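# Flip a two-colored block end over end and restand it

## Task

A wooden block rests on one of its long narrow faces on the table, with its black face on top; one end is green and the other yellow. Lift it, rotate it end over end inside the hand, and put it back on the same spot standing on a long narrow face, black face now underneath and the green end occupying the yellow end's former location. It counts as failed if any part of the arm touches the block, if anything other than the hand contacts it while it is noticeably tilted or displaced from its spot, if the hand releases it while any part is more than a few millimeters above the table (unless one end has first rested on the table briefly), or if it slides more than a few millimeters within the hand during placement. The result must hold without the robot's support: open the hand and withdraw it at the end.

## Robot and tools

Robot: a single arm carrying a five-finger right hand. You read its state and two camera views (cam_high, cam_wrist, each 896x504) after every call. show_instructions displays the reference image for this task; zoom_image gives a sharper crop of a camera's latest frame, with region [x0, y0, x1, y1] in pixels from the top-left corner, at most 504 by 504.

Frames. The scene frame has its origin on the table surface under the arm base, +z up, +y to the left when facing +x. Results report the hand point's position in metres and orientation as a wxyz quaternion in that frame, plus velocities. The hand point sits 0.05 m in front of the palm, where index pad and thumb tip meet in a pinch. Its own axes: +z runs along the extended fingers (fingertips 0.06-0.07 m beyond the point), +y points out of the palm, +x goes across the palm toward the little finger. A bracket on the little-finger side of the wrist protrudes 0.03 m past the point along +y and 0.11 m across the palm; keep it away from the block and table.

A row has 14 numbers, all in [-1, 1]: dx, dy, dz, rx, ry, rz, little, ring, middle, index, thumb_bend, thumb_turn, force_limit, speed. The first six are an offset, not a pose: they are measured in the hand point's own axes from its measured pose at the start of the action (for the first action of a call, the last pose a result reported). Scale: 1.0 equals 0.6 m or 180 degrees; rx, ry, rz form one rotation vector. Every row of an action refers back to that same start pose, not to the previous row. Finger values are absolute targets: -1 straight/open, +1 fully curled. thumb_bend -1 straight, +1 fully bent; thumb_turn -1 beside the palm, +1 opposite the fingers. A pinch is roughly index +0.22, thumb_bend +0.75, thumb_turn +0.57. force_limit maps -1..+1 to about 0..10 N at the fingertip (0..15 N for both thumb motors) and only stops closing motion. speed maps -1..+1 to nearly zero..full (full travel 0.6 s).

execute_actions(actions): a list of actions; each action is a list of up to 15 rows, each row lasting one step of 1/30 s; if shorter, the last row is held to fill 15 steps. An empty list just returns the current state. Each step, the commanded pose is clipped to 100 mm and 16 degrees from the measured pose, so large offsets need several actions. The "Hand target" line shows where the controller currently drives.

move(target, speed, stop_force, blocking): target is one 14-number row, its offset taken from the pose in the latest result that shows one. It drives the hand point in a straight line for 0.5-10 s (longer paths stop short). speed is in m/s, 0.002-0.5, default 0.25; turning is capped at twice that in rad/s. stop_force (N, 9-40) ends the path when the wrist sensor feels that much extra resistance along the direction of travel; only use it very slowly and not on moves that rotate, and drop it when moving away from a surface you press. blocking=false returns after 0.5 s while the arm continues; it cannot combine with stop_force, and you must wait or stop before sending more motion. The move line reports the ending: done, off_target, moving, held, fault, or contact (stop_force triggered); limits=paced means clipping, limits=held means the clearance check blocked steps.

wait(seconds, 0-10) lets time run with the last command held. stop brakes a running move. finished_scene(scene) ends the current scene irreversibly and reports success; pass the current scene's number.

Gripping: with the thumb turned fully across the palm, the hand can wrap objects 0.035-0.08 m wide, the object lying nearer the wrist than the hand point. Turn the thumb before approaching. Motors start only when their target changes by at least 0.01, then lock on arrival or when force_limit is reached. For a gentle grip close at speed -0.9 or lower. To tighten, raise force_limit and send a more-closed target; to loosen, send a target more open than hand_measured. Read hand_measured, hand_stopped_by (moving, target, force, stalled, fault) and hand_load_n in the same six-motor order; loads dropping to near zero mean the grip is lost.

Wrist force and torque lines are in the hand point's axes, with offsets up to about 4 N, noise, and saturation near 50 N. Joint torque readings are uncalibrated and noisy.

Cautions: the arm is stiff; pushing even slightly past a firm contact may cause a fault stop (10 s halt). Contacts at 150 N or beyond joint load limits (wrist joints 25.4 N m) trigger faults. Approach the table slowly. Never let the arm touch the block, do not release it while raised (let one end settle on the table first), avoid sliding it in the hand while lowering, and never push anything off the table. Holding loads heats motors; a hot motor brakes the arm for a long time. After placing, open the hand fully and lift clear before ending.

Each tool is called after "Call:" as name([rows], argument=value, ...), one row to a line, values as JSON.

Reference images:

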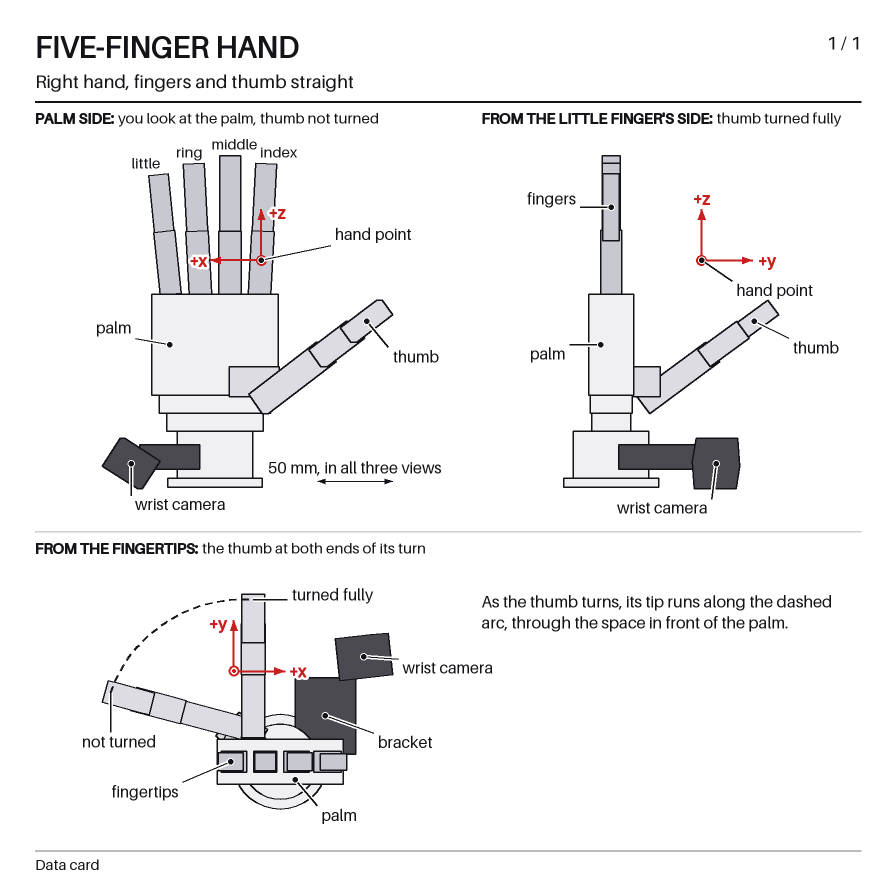

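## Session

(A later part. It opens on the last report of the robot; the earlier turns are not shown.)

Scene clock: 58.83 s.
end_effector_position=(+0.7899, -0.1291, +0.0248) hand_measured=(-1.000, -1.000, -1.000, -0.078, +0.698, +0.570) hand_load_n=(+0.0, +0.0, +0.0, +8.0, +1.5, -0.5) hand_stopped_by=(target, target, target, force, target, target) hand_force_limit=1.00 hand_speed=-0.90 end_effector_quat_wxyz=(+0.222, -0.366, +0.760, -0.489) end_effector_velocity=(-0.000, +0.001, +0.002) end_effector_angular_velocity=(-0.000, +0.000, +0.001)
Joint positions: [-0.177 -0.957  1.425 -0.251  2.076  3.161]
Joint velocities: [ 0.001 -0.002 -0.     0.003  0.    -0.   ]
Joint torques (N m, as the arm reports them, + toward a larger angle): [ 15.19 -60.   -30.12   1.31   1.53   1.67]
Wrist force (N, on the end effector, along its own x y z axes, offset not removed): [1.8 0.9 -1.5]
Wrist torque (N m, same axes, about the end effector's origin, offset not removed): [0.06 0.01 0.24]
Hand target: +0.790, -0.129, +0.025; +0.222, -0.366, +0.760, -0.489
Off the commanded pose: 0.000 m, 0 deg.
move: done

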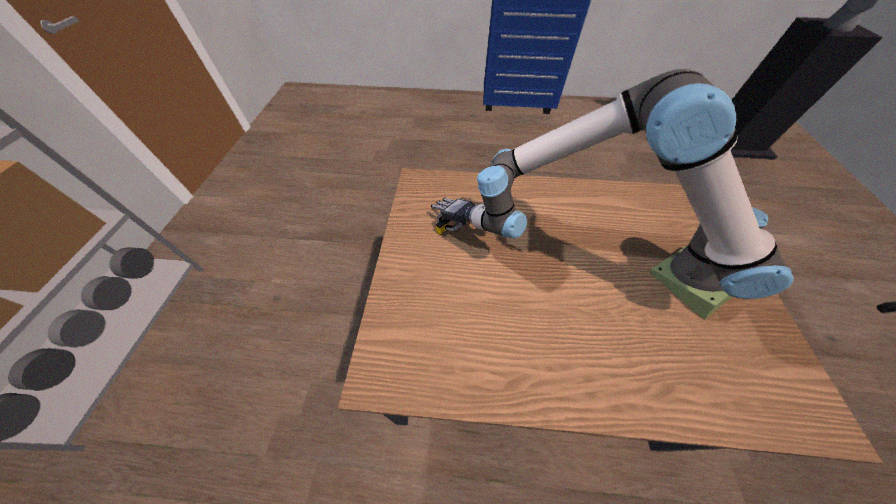

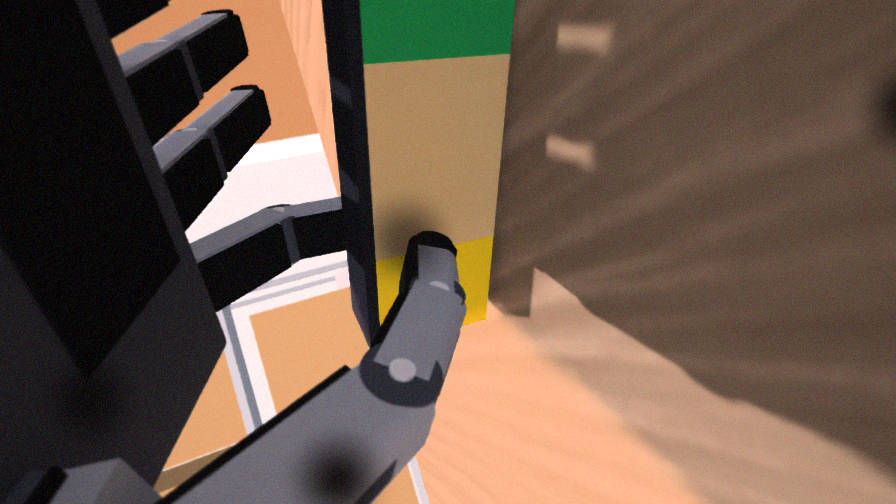

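Call:
move(target=[0,0.006,0.003,0,0,0,-1,-1,-1,0.35,0.7,0.57,1,-0.9], speed=0.01)

Call:
move(target=[0,0,0,0,0,0,-1,-1,-1,-0.2,0.62,0.57,1,-0.5])

Call:
move(target=[0.035,0,0,0,0,0,-1,-1,-1,-0.2,0.62,0.57,1,-0.5], speed=0.03)

Call:
move(target=[0,0,0,0,0,0,-1,-1,-1,-0.2,0.72,0.57,-0.9,-0.9])

Call:
move(target=[0,0,0,0,0,0,-1,-1,-1,0.35,0.72,0.57,1,-0.9])

Call:
move(target=[0,-0.006,-0.003,0,0,0,-1,-1,-1,0.35,0.72,0.57,1,-0.9], speed=0.01)

Scene clock: 65.23 s.
end_effector_position=(+0.7899, -0.1292, +0.0210) hand_measured=(-1.000, -1.000, -1.000, -0.078, +0.698, +0.570) hand_load_n=(+0.0, +0.0, +0.0, +7.5, +1.0, +0.0) hand_stopped_by=(target, target, target, force, target, target) hand_force_limit=1.00 hand_speed=-0.90 end_effector_quat_wxyz=(+0.222, -0.366, +0.760, -0.489) end_effector_velocity=(-0.001, +0.000, -0.002) end_effector_angular_velocity=(+0.000, +0.001, +0.000)
Joint positions: [-0.179 -0.952  1.427 -0.258  2.075  3.161]
Joint velocities: [-0.     0.002  0.002 -0.003 -0.    -0.   ]
Joint torques (N m, as the arm reports them, + toward a larger angle): [  4.4  -34.34   0.6   -1.13  -1.65  -2.2 ]
Wrist force (N, on the end effector, along its own x y z axes, offset not removed): [0.1 -8.0 -8.5]
Wrist torque (N m, same axes, about the end effector's origin, offset not removed): [0.10 0.52 0.30]
Hand target: +0.790, -0.129, +0.021; +0.222, -0.366, +0.760, -0.489
Off the commanded pose: 0.000 m, 0 deg.
move: done

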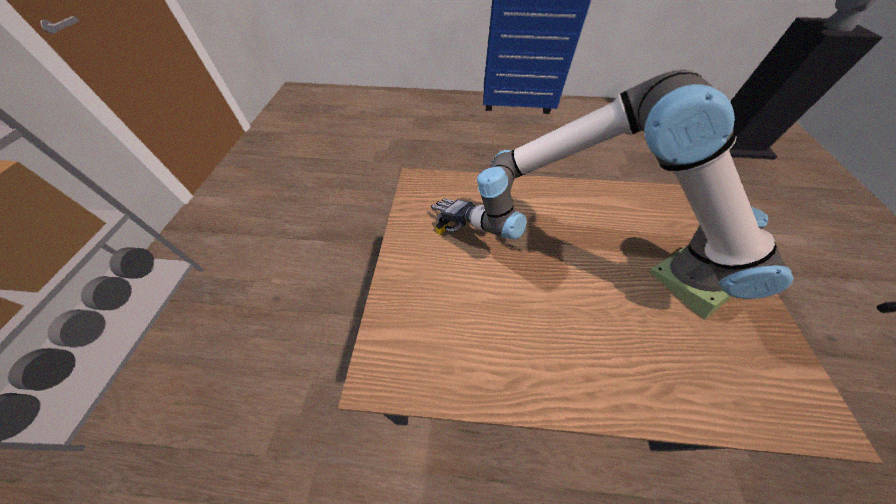

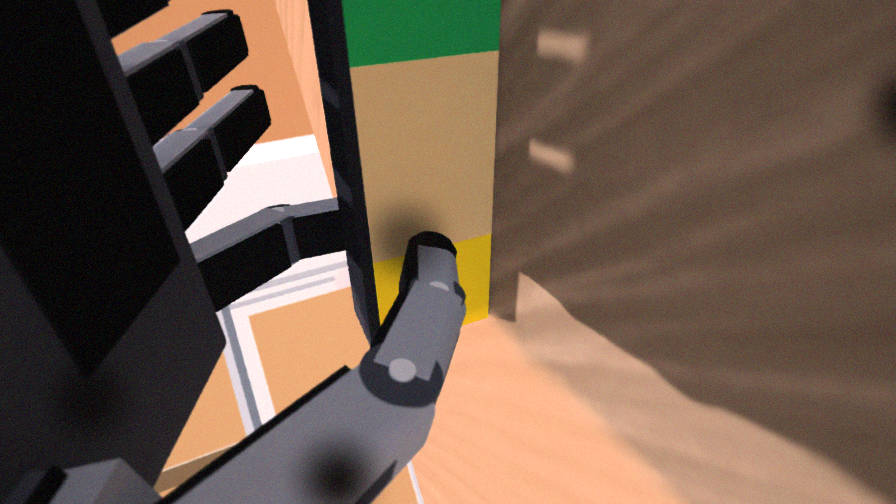

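Scene clock: 65.73 s.
end_effector_position=(+0.7899, -0.1292, +0.0208) hand_measured=(-1.000, -1.000, -1.000, -0.200, +0.620, +0.570) hand_load_n=(+0.0, +0.0, +0.0, +0.0, +0.0, +0.0) hand_stopped_by=(target, target, target, target, target, target) hand_force_limit=1.00 hand_speed=-0.50 end_effector_quat_wxyz=(+0.222, -0.366, +0.760, -0.489) end_effector_velocity=(+0.001, -0.000, +0.001) end_effector_angular_velocity=(+0.000, -0.002, -0.001)
Joint positions: [-0.179 -0.952  1.427 -0.258  2.075  3.161]
Joint velocities: [-0.    -0.    -0.001 -0.    -0.     0.001]
Joint torques (N m, as the arm reports them, + toward a larger angle): [  7.14 -58.38 -12.65   0.5   -1.23  -1.  ]
Wrist force (N, on the end effector, along its own x y z axes, offset not removed): [0.2 1.2 -2.3]
Wrist torque (N m, same axes, about the end effector's origin, offset not removed): [0.19 0.10 0.36]
Hand target: +0.790, -0.129, +0.021; +0.222, -0.366, +0.760, -0.489
Off the commanded pose: 0.000 m, 0 deg.
move: done

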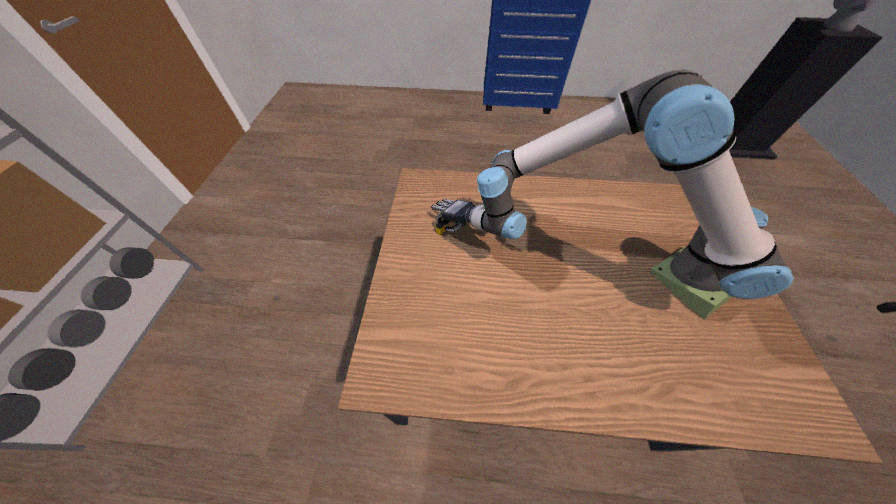

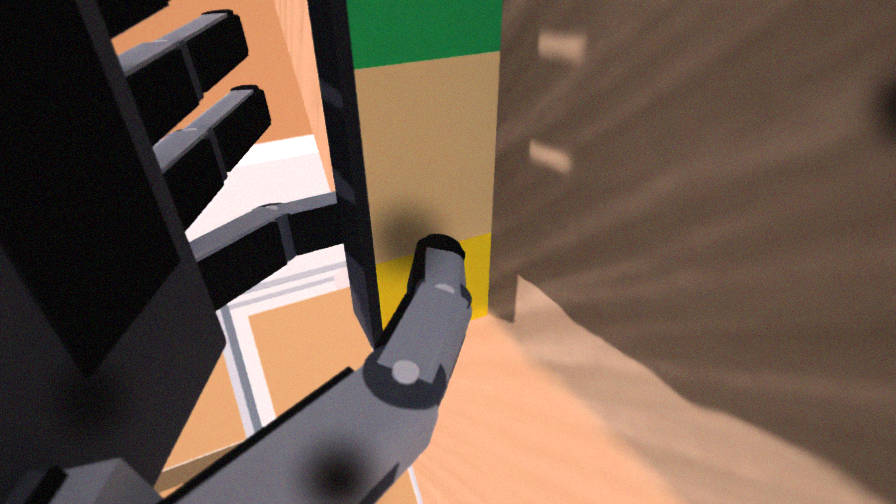

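Scene clock: 66.77 s.
end_effector_position=(+0.7767, -0.1453, +0.0213) hand_measured=(-1.000, -1.000, -1.000, -0.200, +0.620, +0.570) hand_load_n=(+0.0, +0.0, +0.0, +0.0, +0.0, +0.0) hand_stopped_by=(target, target, target, target, target, target) hand_force_limit=1.00 hand_speed=-0.50 end_effector_quat_wxyz=(+0.222, -0.366, +0.760, -0.489) end_effector_velocity=(-0.001, -0.000, -0.000) end_effector_angular_velocity=(+0.001, +0.001, +0.001)
Joint positions: [-0.211 -0.984  1.476 -0.279  2.043  3.153]
Joint velocities: [-0.002 -0.003  0.005 -0.001 -0.003 -0.   ]
Joint torques (N m, as the arm reports them, + toward a larger angle): [  4.11 -62.02  -3.16  -2.68  -1.91  -1.51]
Wrist force (N, on the end effector, along its own x y z axes, offset not removed): [1.2 0.7 -4.1]
Wrist torque (N m, same axes, about the end effector's origin, offset not removed): [0.48 0.03 0.31]
Hand target: +0.777, -0.145, +0.021; +0.222, -0.366, +0.760, -0.489
Off the commanded pose: 0.000 m, 0 deg.
move: done

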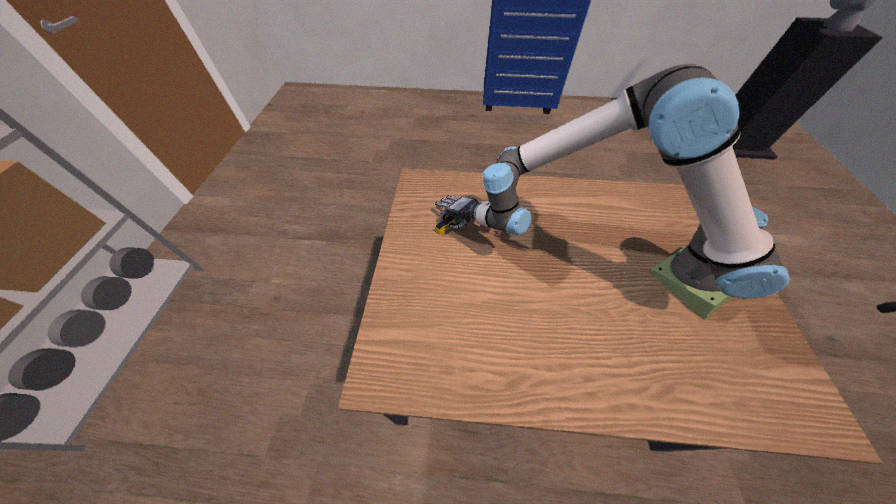

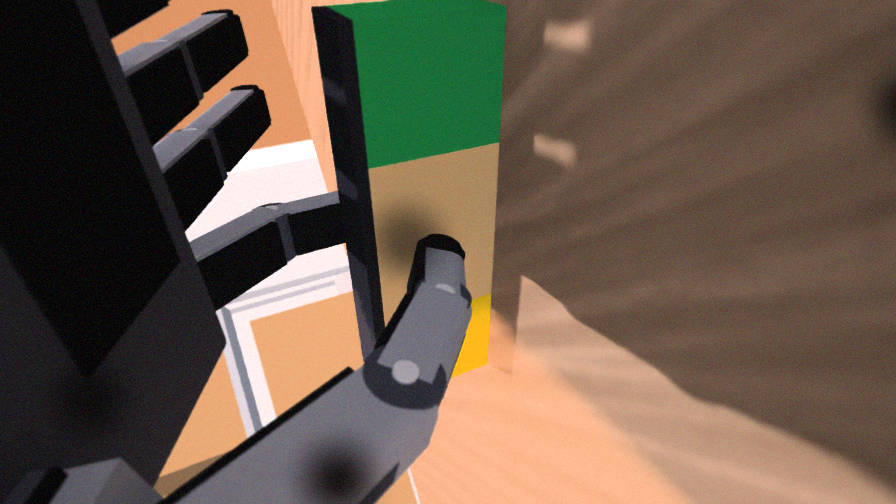

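Scene clock: 67.97 s.
end_effector_position=(+0.7767, -0.1454, +0.0213) hand_measured=(-1.000, -1.000, -1.000, -0.200, +0.720, +0.570) hand_load_n=(+0.0, +0.0, +0.0, +0.0, +0.0, +0.0) hand_stopped_by=(target, target, target, target, target, target) hand_force_limit=-0.90 hand_speed=-0.90 end_effector_quat_wxyz=(+0.222, -0.366, +0.760, -0.489) end_effector_velocity=(-0.001, +0.000, -0.001) end_effector_angular_velocity=(-0.000, +0.002, +0.000)
Joint positions: [-0.211 -0.984  1.476 -0.279  2.043  3.153]
Joint velocities: [ 0.     0.     0.002 -0.     0.    -0.   ]
Joint torques (N m, as the arm reports them, + toward a larger angle): [ 15.06 -39.86 -29.39   1.21   1.38   0.08]
Wrist force (N, on the end effector, along its own x y z axes, offset not removed): [-2.9 1.0 -0.7]
Wrist torque (N m, same axes, about the end effector's origin, offset not removed): [-0.11 0.51 0.01]
Hand target: +0.777, -0.145, +0.021; +0.222, -0.366, +0.760, -0.489
Off the commanded pose: 0.000 m, 0 deg.
move: done

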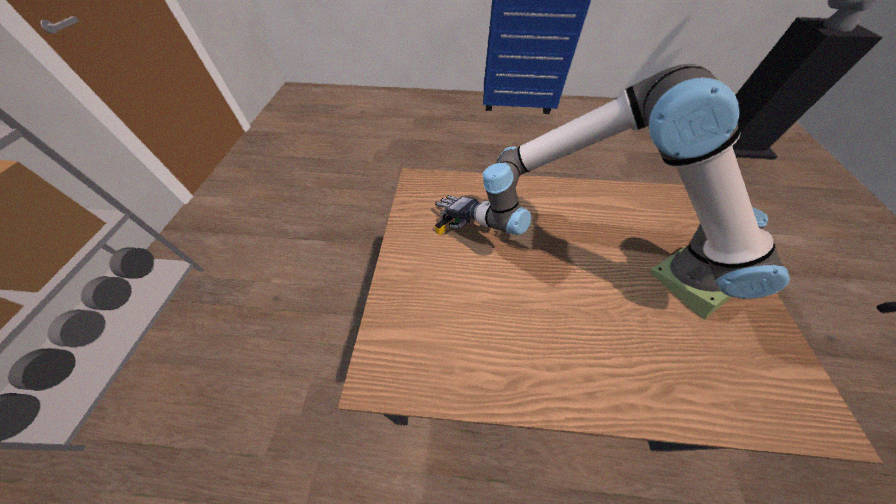

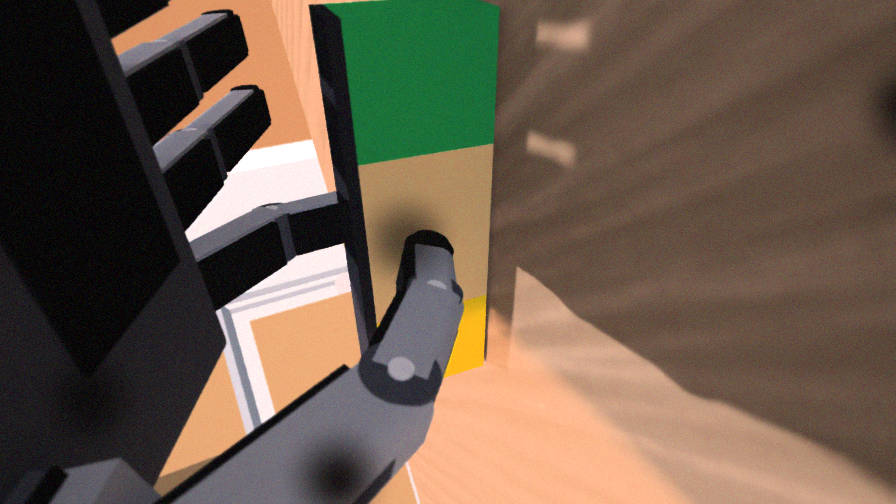

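Scene clock: 69.00 s.
end_effector_position=(+0.7767, -0.1454, +0.0213) hand_measured=(-1.000, -1.000, -1.000, -0.074, +0.718, +0.570) hand_load_n=(+0.0, +0.0, +0.0, +9.5, +2.5, -1.0) hand_stopped_by=(target, target, target, force, target, target) hand_force_limit=1.00 hand_speed=-0.90 end_effector_quat_wxyz=(+0.222, -0.366, +0.760, -0.489) end_effector_velocity=(-0.000, +0.000, -0.000) end_effector_angular_velocity=(-0.001, +0.001, +0.000)
Joint positions: [-0.211 -0.984  1.476 -0.279  2.043  3.153]
Joint velocities: [ 0.    -0.     0.001 -0.     0.001 -0.001]
Joint torques (N m, as the arm reports them, + toward a larger angle): [ 16.09 -40.21 -26.88   1.42   1.43   0.04]
Wrist force (N, on the end effector, along its own x y z axes, offset not removed): [1.1 2.1 -3.7]
Wrist torque (N m, same axes, about the end effector's origin, offset not removed): [0.47 -0.11 0.49]
Hand target: +0.777, -0.145, +0.021; +0.222, -0.366, +0.760, -0.489
Off the commanded pose: 0.000 m, 0 deg.
move: done

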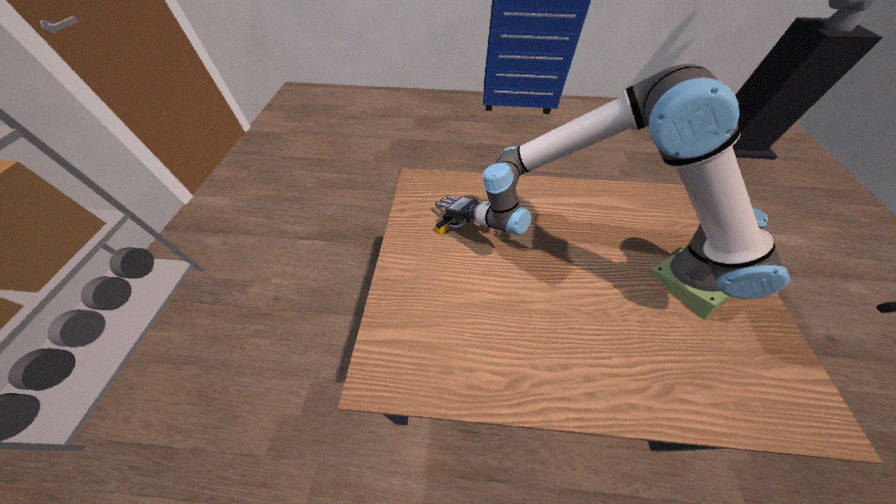

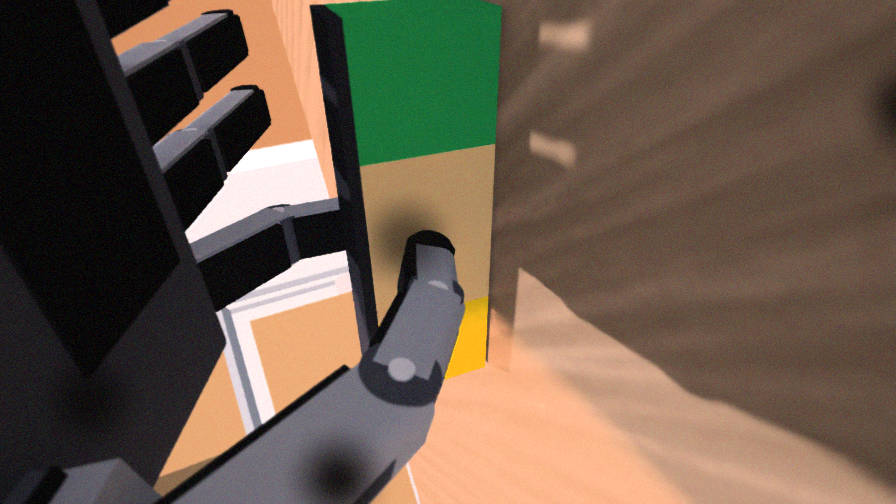

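Scene clock: 69.70 s.
end_effector_position=(+0.7767, -0.1452, +0.0252) hand_measured=(-1.000, -1.000, -1.000, -0.074, +0.718, +0.570) hand_load_n=(+0.0, +0.0, +0.0, +9.5, +2.5, -1.0) hand_stopped_by=(target, target, target, force, target, target) hand_force_limit=1.00 hand_speed=-0.90 end_effector_quat_wxyz=(+0.222, -0.366, +0.760, -0.489) end_effector_velocity=(-0.001, +0.000, +0.001) end_effector_angular_velocity=(+0.001, +0.000, -0.001)
Joint positions: [-0.21  -0.989  1.474 -0.272  2.044  3.154]
Joint velocities: [ 0.    -0.002  0.001  0.002  0.     0.002]
Joint torques (N m, as the arm reports them, + toward a larger angle): [ 16.6  -58.87 -30.88   1.97   1.2    1.62]
Wrist force (N, on the end effector, along its own x y z axes, offset not removed): [0.2 1.9 -0.8]
Wrist torque (N m, same axes, about the end effector's origin, offset not removed): [0.11 0.12 0.20]
Hand target: +0.777, -0.145, +0.025; +0.222, -0.366, +0.760, -0.489
Off the commanded pose: 0.000 m, 0 deg.
move: done

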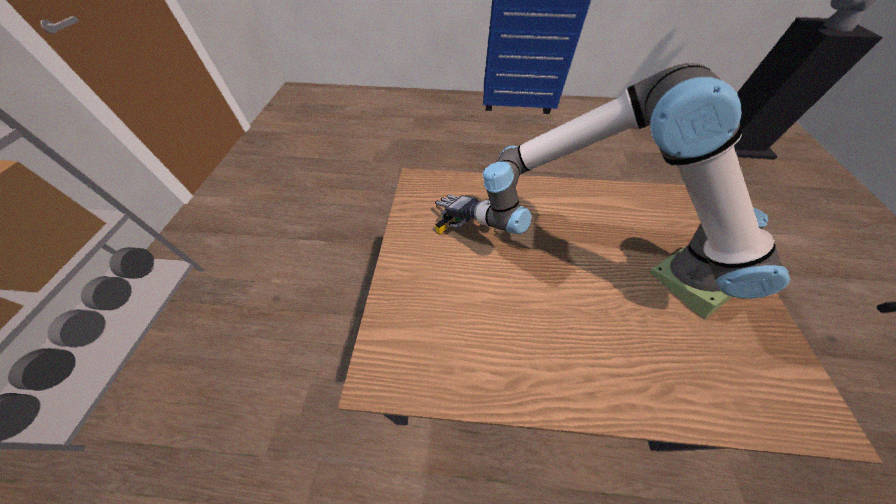

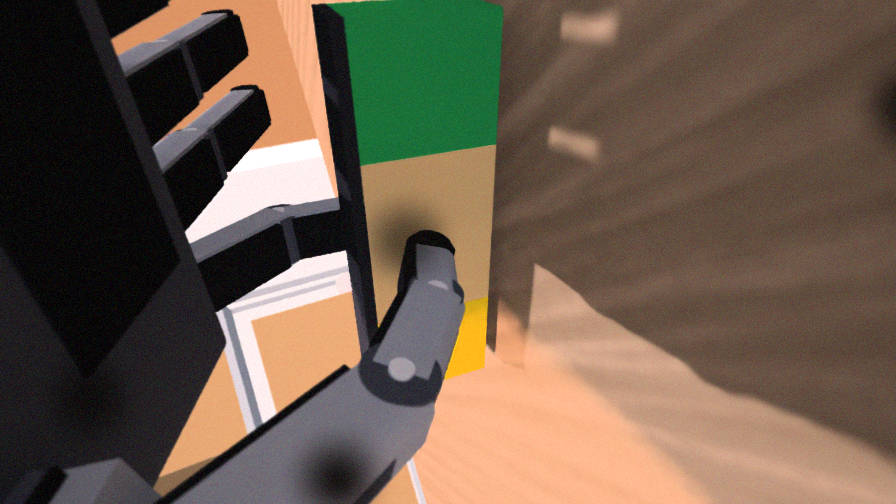

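Call:
move(target=[0,-0.23,-0.106,0,0,0,-1,-1,-1,0.35,0.72,0.57,1,-0.9], speed=0.1)

Call:
move(target=[0,0,0,0,0,0,-1,-1,-1,-0.085,0.72,0.57,1,-0.95])

Scene clock: 75.17 s.
end_effector_position=(+0.7797, -0.1433, +0.1769) hand_measured=(-1.000, -1.000, -1.000, -0.074, +0.718, +0.570) hand_load_n=(+0.0, +0.0, +0.0, +9.5, +2.5, -1.0) hand_stopped_by=(target, target, target, force, target, target) hand_force_limit=1.00 hand_speed=-0.90 end_effector_quat_wxyz=(+0.222, -0.366, +0.760, -0.489) end_effector_velocity=(-0.000, -0.000, +0.002) end_effector_angular_velocity=(-0.001, +0.002, +0.000)
Joint positions: [-0.159 -1.144  1.319  0.045  2.094  3.166]
Joint velocities: [ 0.001 -0.001 -0.004  0.006  0.001 -0.001]
Joint torques (N m, as the arm reports them, + toward a larger angle): [ 16.35 -58.92 -32.66   1.87   1.33   1.71]
Wrist force (N, on the end effector, along its own x y z axes, offset not removed): [-2.2 -1.2 -1.4]
Wrist torque (N m, same axes, about the end effector's origin, offset not removed): [-0.31 0.54 0.02]
Hand target: +0.780, -0.143, +0.177; +0.222, -0.366, +0.760, -0.489
Off the commanded pose: 0.000 m, 0 deg.
move: done

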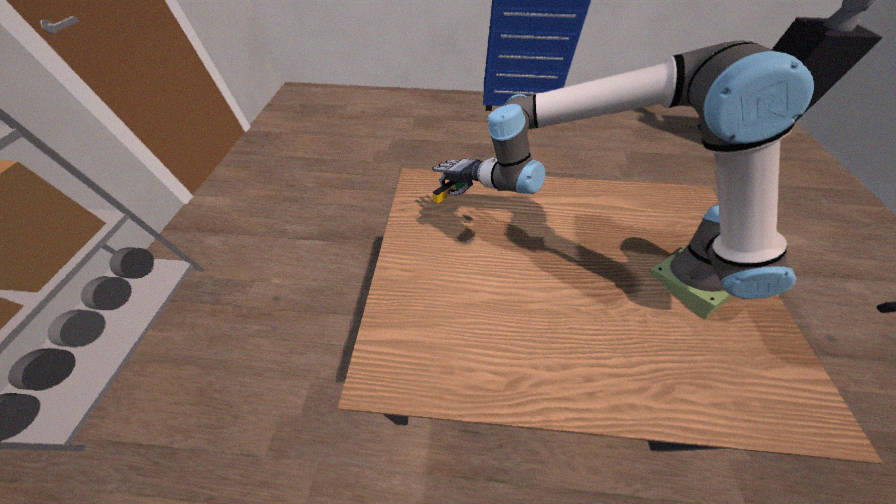

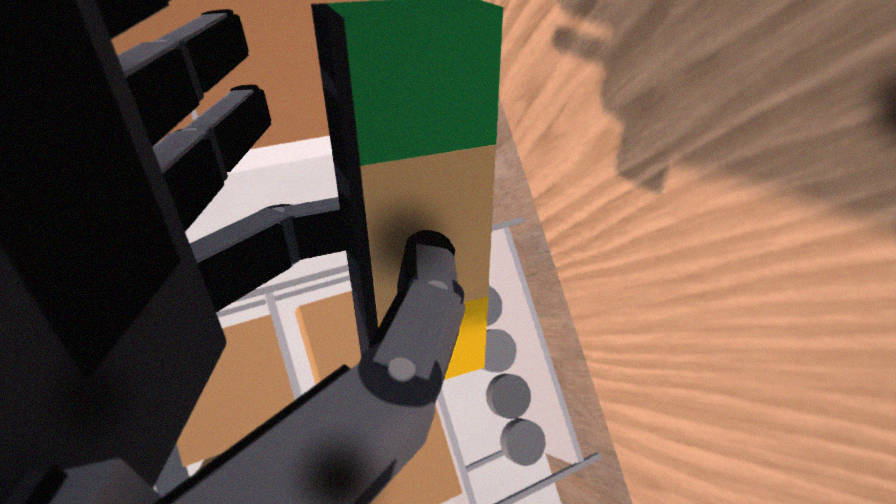

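Scene clock: 75.67 s.
end_effector_position=(+0.7797, -0.1433, +0.1770) hand_measured=(-1.000, -1.000, -1.000, -0.088, +0.718, +0.570) hand_load_n=(+0.0, +0.0, +0.0, +5.0, +1.5, -0.5) hand_stopped_by=(target, target, target, target, target, target) hand_force_limit=1.00 hand_speed=-0.95 end_effector_quat_wxyz=(+0.222, -0.366, +0.760, -0.489) end_effector_velocity=(-0.001, +0.000, -0.001) end_effector_angular_velocity=(+0.001, +0.003, -0.000)
Joint positions: [-0.158 -1.144  1.319  0.045  2.094  3.166]
Joint velocities: [-0.    -0.     0.002  0.001  0.     0.   ]
Joint torques (N m, as the arm reports them, + toward a larger angle): [ 13.79 -52.24 -16.52  -1.65   0.82   1.46]
Wrist force (N, on the end effector, along its own x y z axes, offset not removed): [-0.2 -1.9 -3.3]
Wrist torque (N m, same axes, about the end effector's origin, offset not removed): [-0.21 0.12 0.17]
Hand target: +0.780, -0.143, +0.177; +0.222, -0.366, +0.760, -0.489
Off the commanded pose: 0.000 m, 0 deg.
move: done

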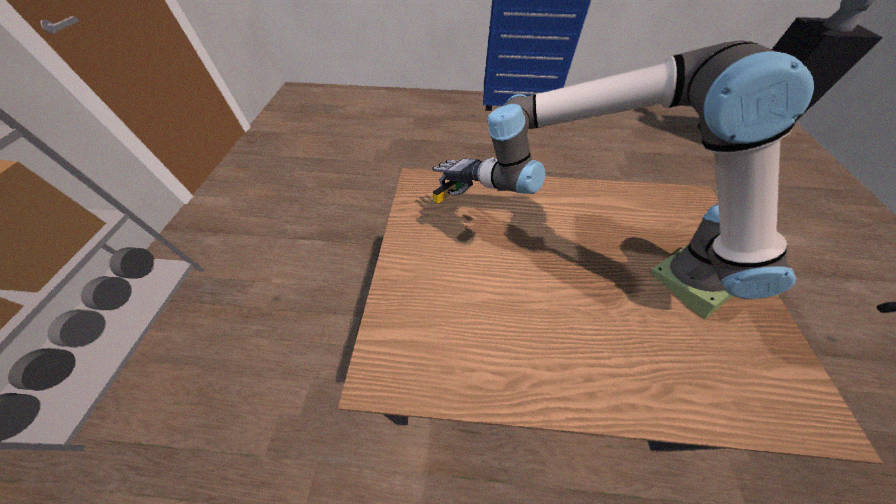

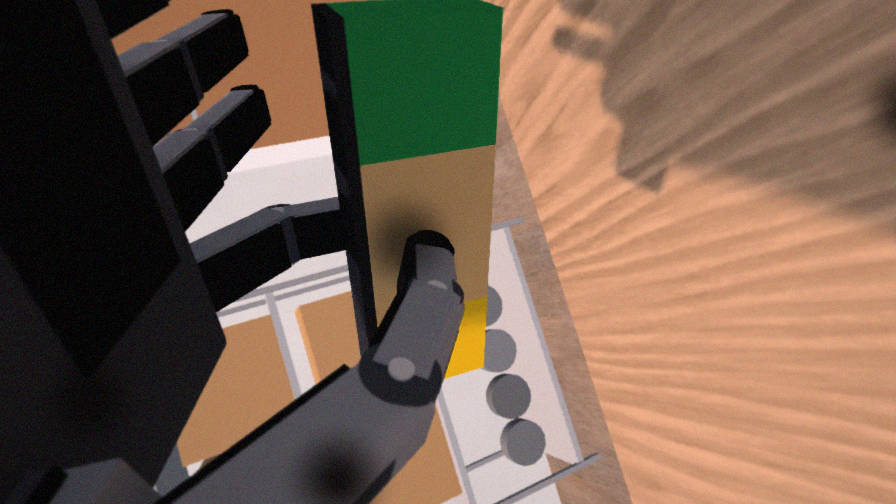

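Call:
move(target=[0,0,0,0,0,0,-1,-1,-1,-0.095,0.72,0.57,1,-0.95])

Call:
wait(seconds=1)

Scene clock: 78.43 s.
end_effector_position=(+0.7797, -0.1433, +0.1769) hand_measured=(-1.000, -1.000, -1.000, -0.096, +0.720, +0.570) hand_load_n=(+0.0, +0.0, +0.0, +2.0, +1.0, +0.0) hand_stopped_by=(target, target, target, target, target, target) hand_force_limit=1.00 hand_speed=-0.95 end_effector_quat_wxyz=(+0.222, -0.366, +0.760, -0.489) end_effector_velocity=(-0.000, -0.000, -0.000) end_effector_angular_velocity=(-0.000, +0.001, +0.000)
Joint positions: [-0.158 -1.144  1.319  0.045  2.094  3.166]
Joint velocities: [-0.    -0.     0.     0.001 -0.    -0.001]
Joint torques (N m, as the arm reports them, + toward a larger angle): [  2.76 -42.83 -24.56   0.95  -1.05  -0.43]
Wrist force (N, on the end effector, along its own x y z axes, offset not removed): [1.1 0.2 -1.5]
Wrist torque (N m, same axes, about the end effector's origin, offset not removed): [-0.03 -0.24 0.39]
Hand target: +0.780, -0.143, +0.177; +0.222, -0.366, +0.760, -0.489
Off the commanded pose: 0.000 m, 0 deg.
move: done

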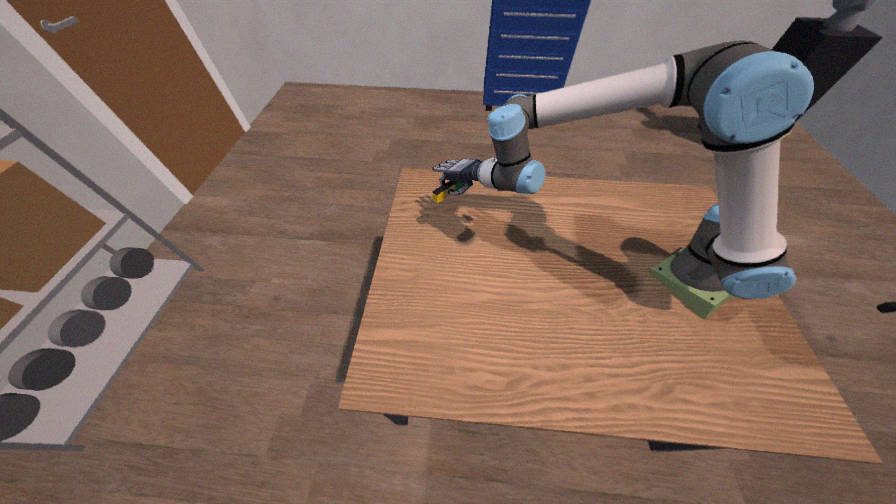

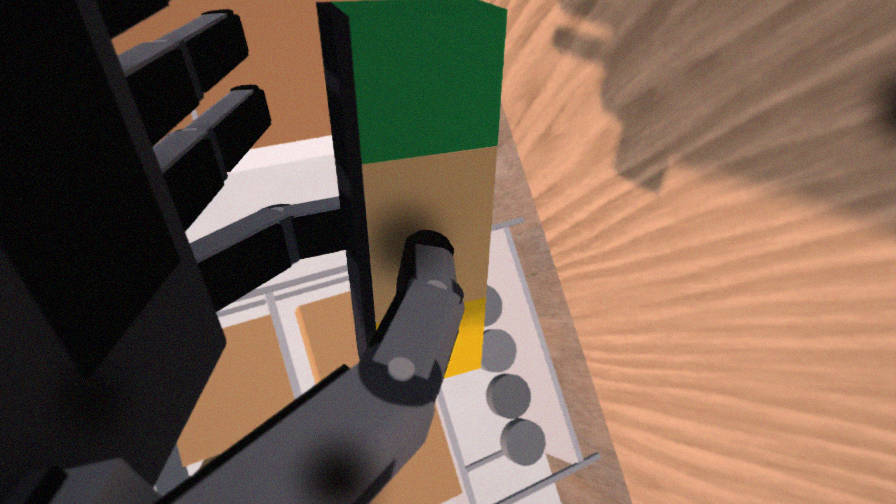

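Scene clock: 79.43 s.
end_effector_position=(+0.7797, -0.1433, +0.1770) hand_measured=(-1.000, -1.000, -1.000, -0.096, +0.720, +0.570) hand_load_n=(+0.0, +0.0, +0.0, +2.0, +1.0, +0.0) hand_stopped_by=(target, target, target, target, target, target) hand_force_limit=1.00 hand_speed=-0.95 end_effector_quat_wxyz=(+0.222, -0.366, +0.760, -0.489) end_effector_velocity=(-0.000, +0.000, -0.000) end_effector_angular_velocity=(+0.000, +0.001, -0.000)
Joint positions: [-0.158 -1.144  1.319  0.045  2.094  3.166]
Joint velocities: [-0.     0.     0.001  0.     0.     0.   ]
Joint torques (N m, as the arm reports them, + toward a larger angle): [  4.33 -53.13 -33.66   1.74   0.6   -0.42]
Wrist force (N, on the end effector, along its own x y z axes, offset not removed): [0.2 -1.4 -3.2]
Wrist torque (N m, same axes, about the end effector's origin, offset not removed): [-0.14 0.14 0.34]
Hand target: +0.780, -0.143, +0.177; +0.222, -0.366, +0.760, -0.489
Off the commanded pose: 0.000 m, 0 deg.
wait: 1.00 s; at rest by 0.17 s

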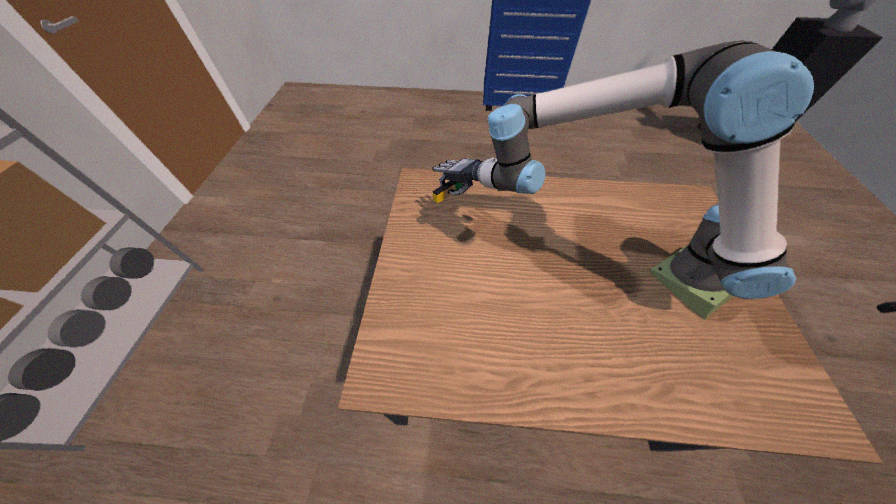

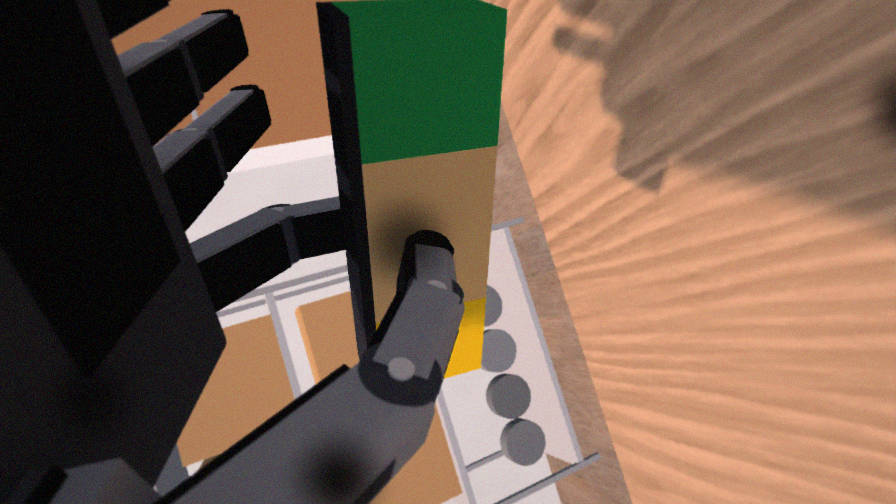

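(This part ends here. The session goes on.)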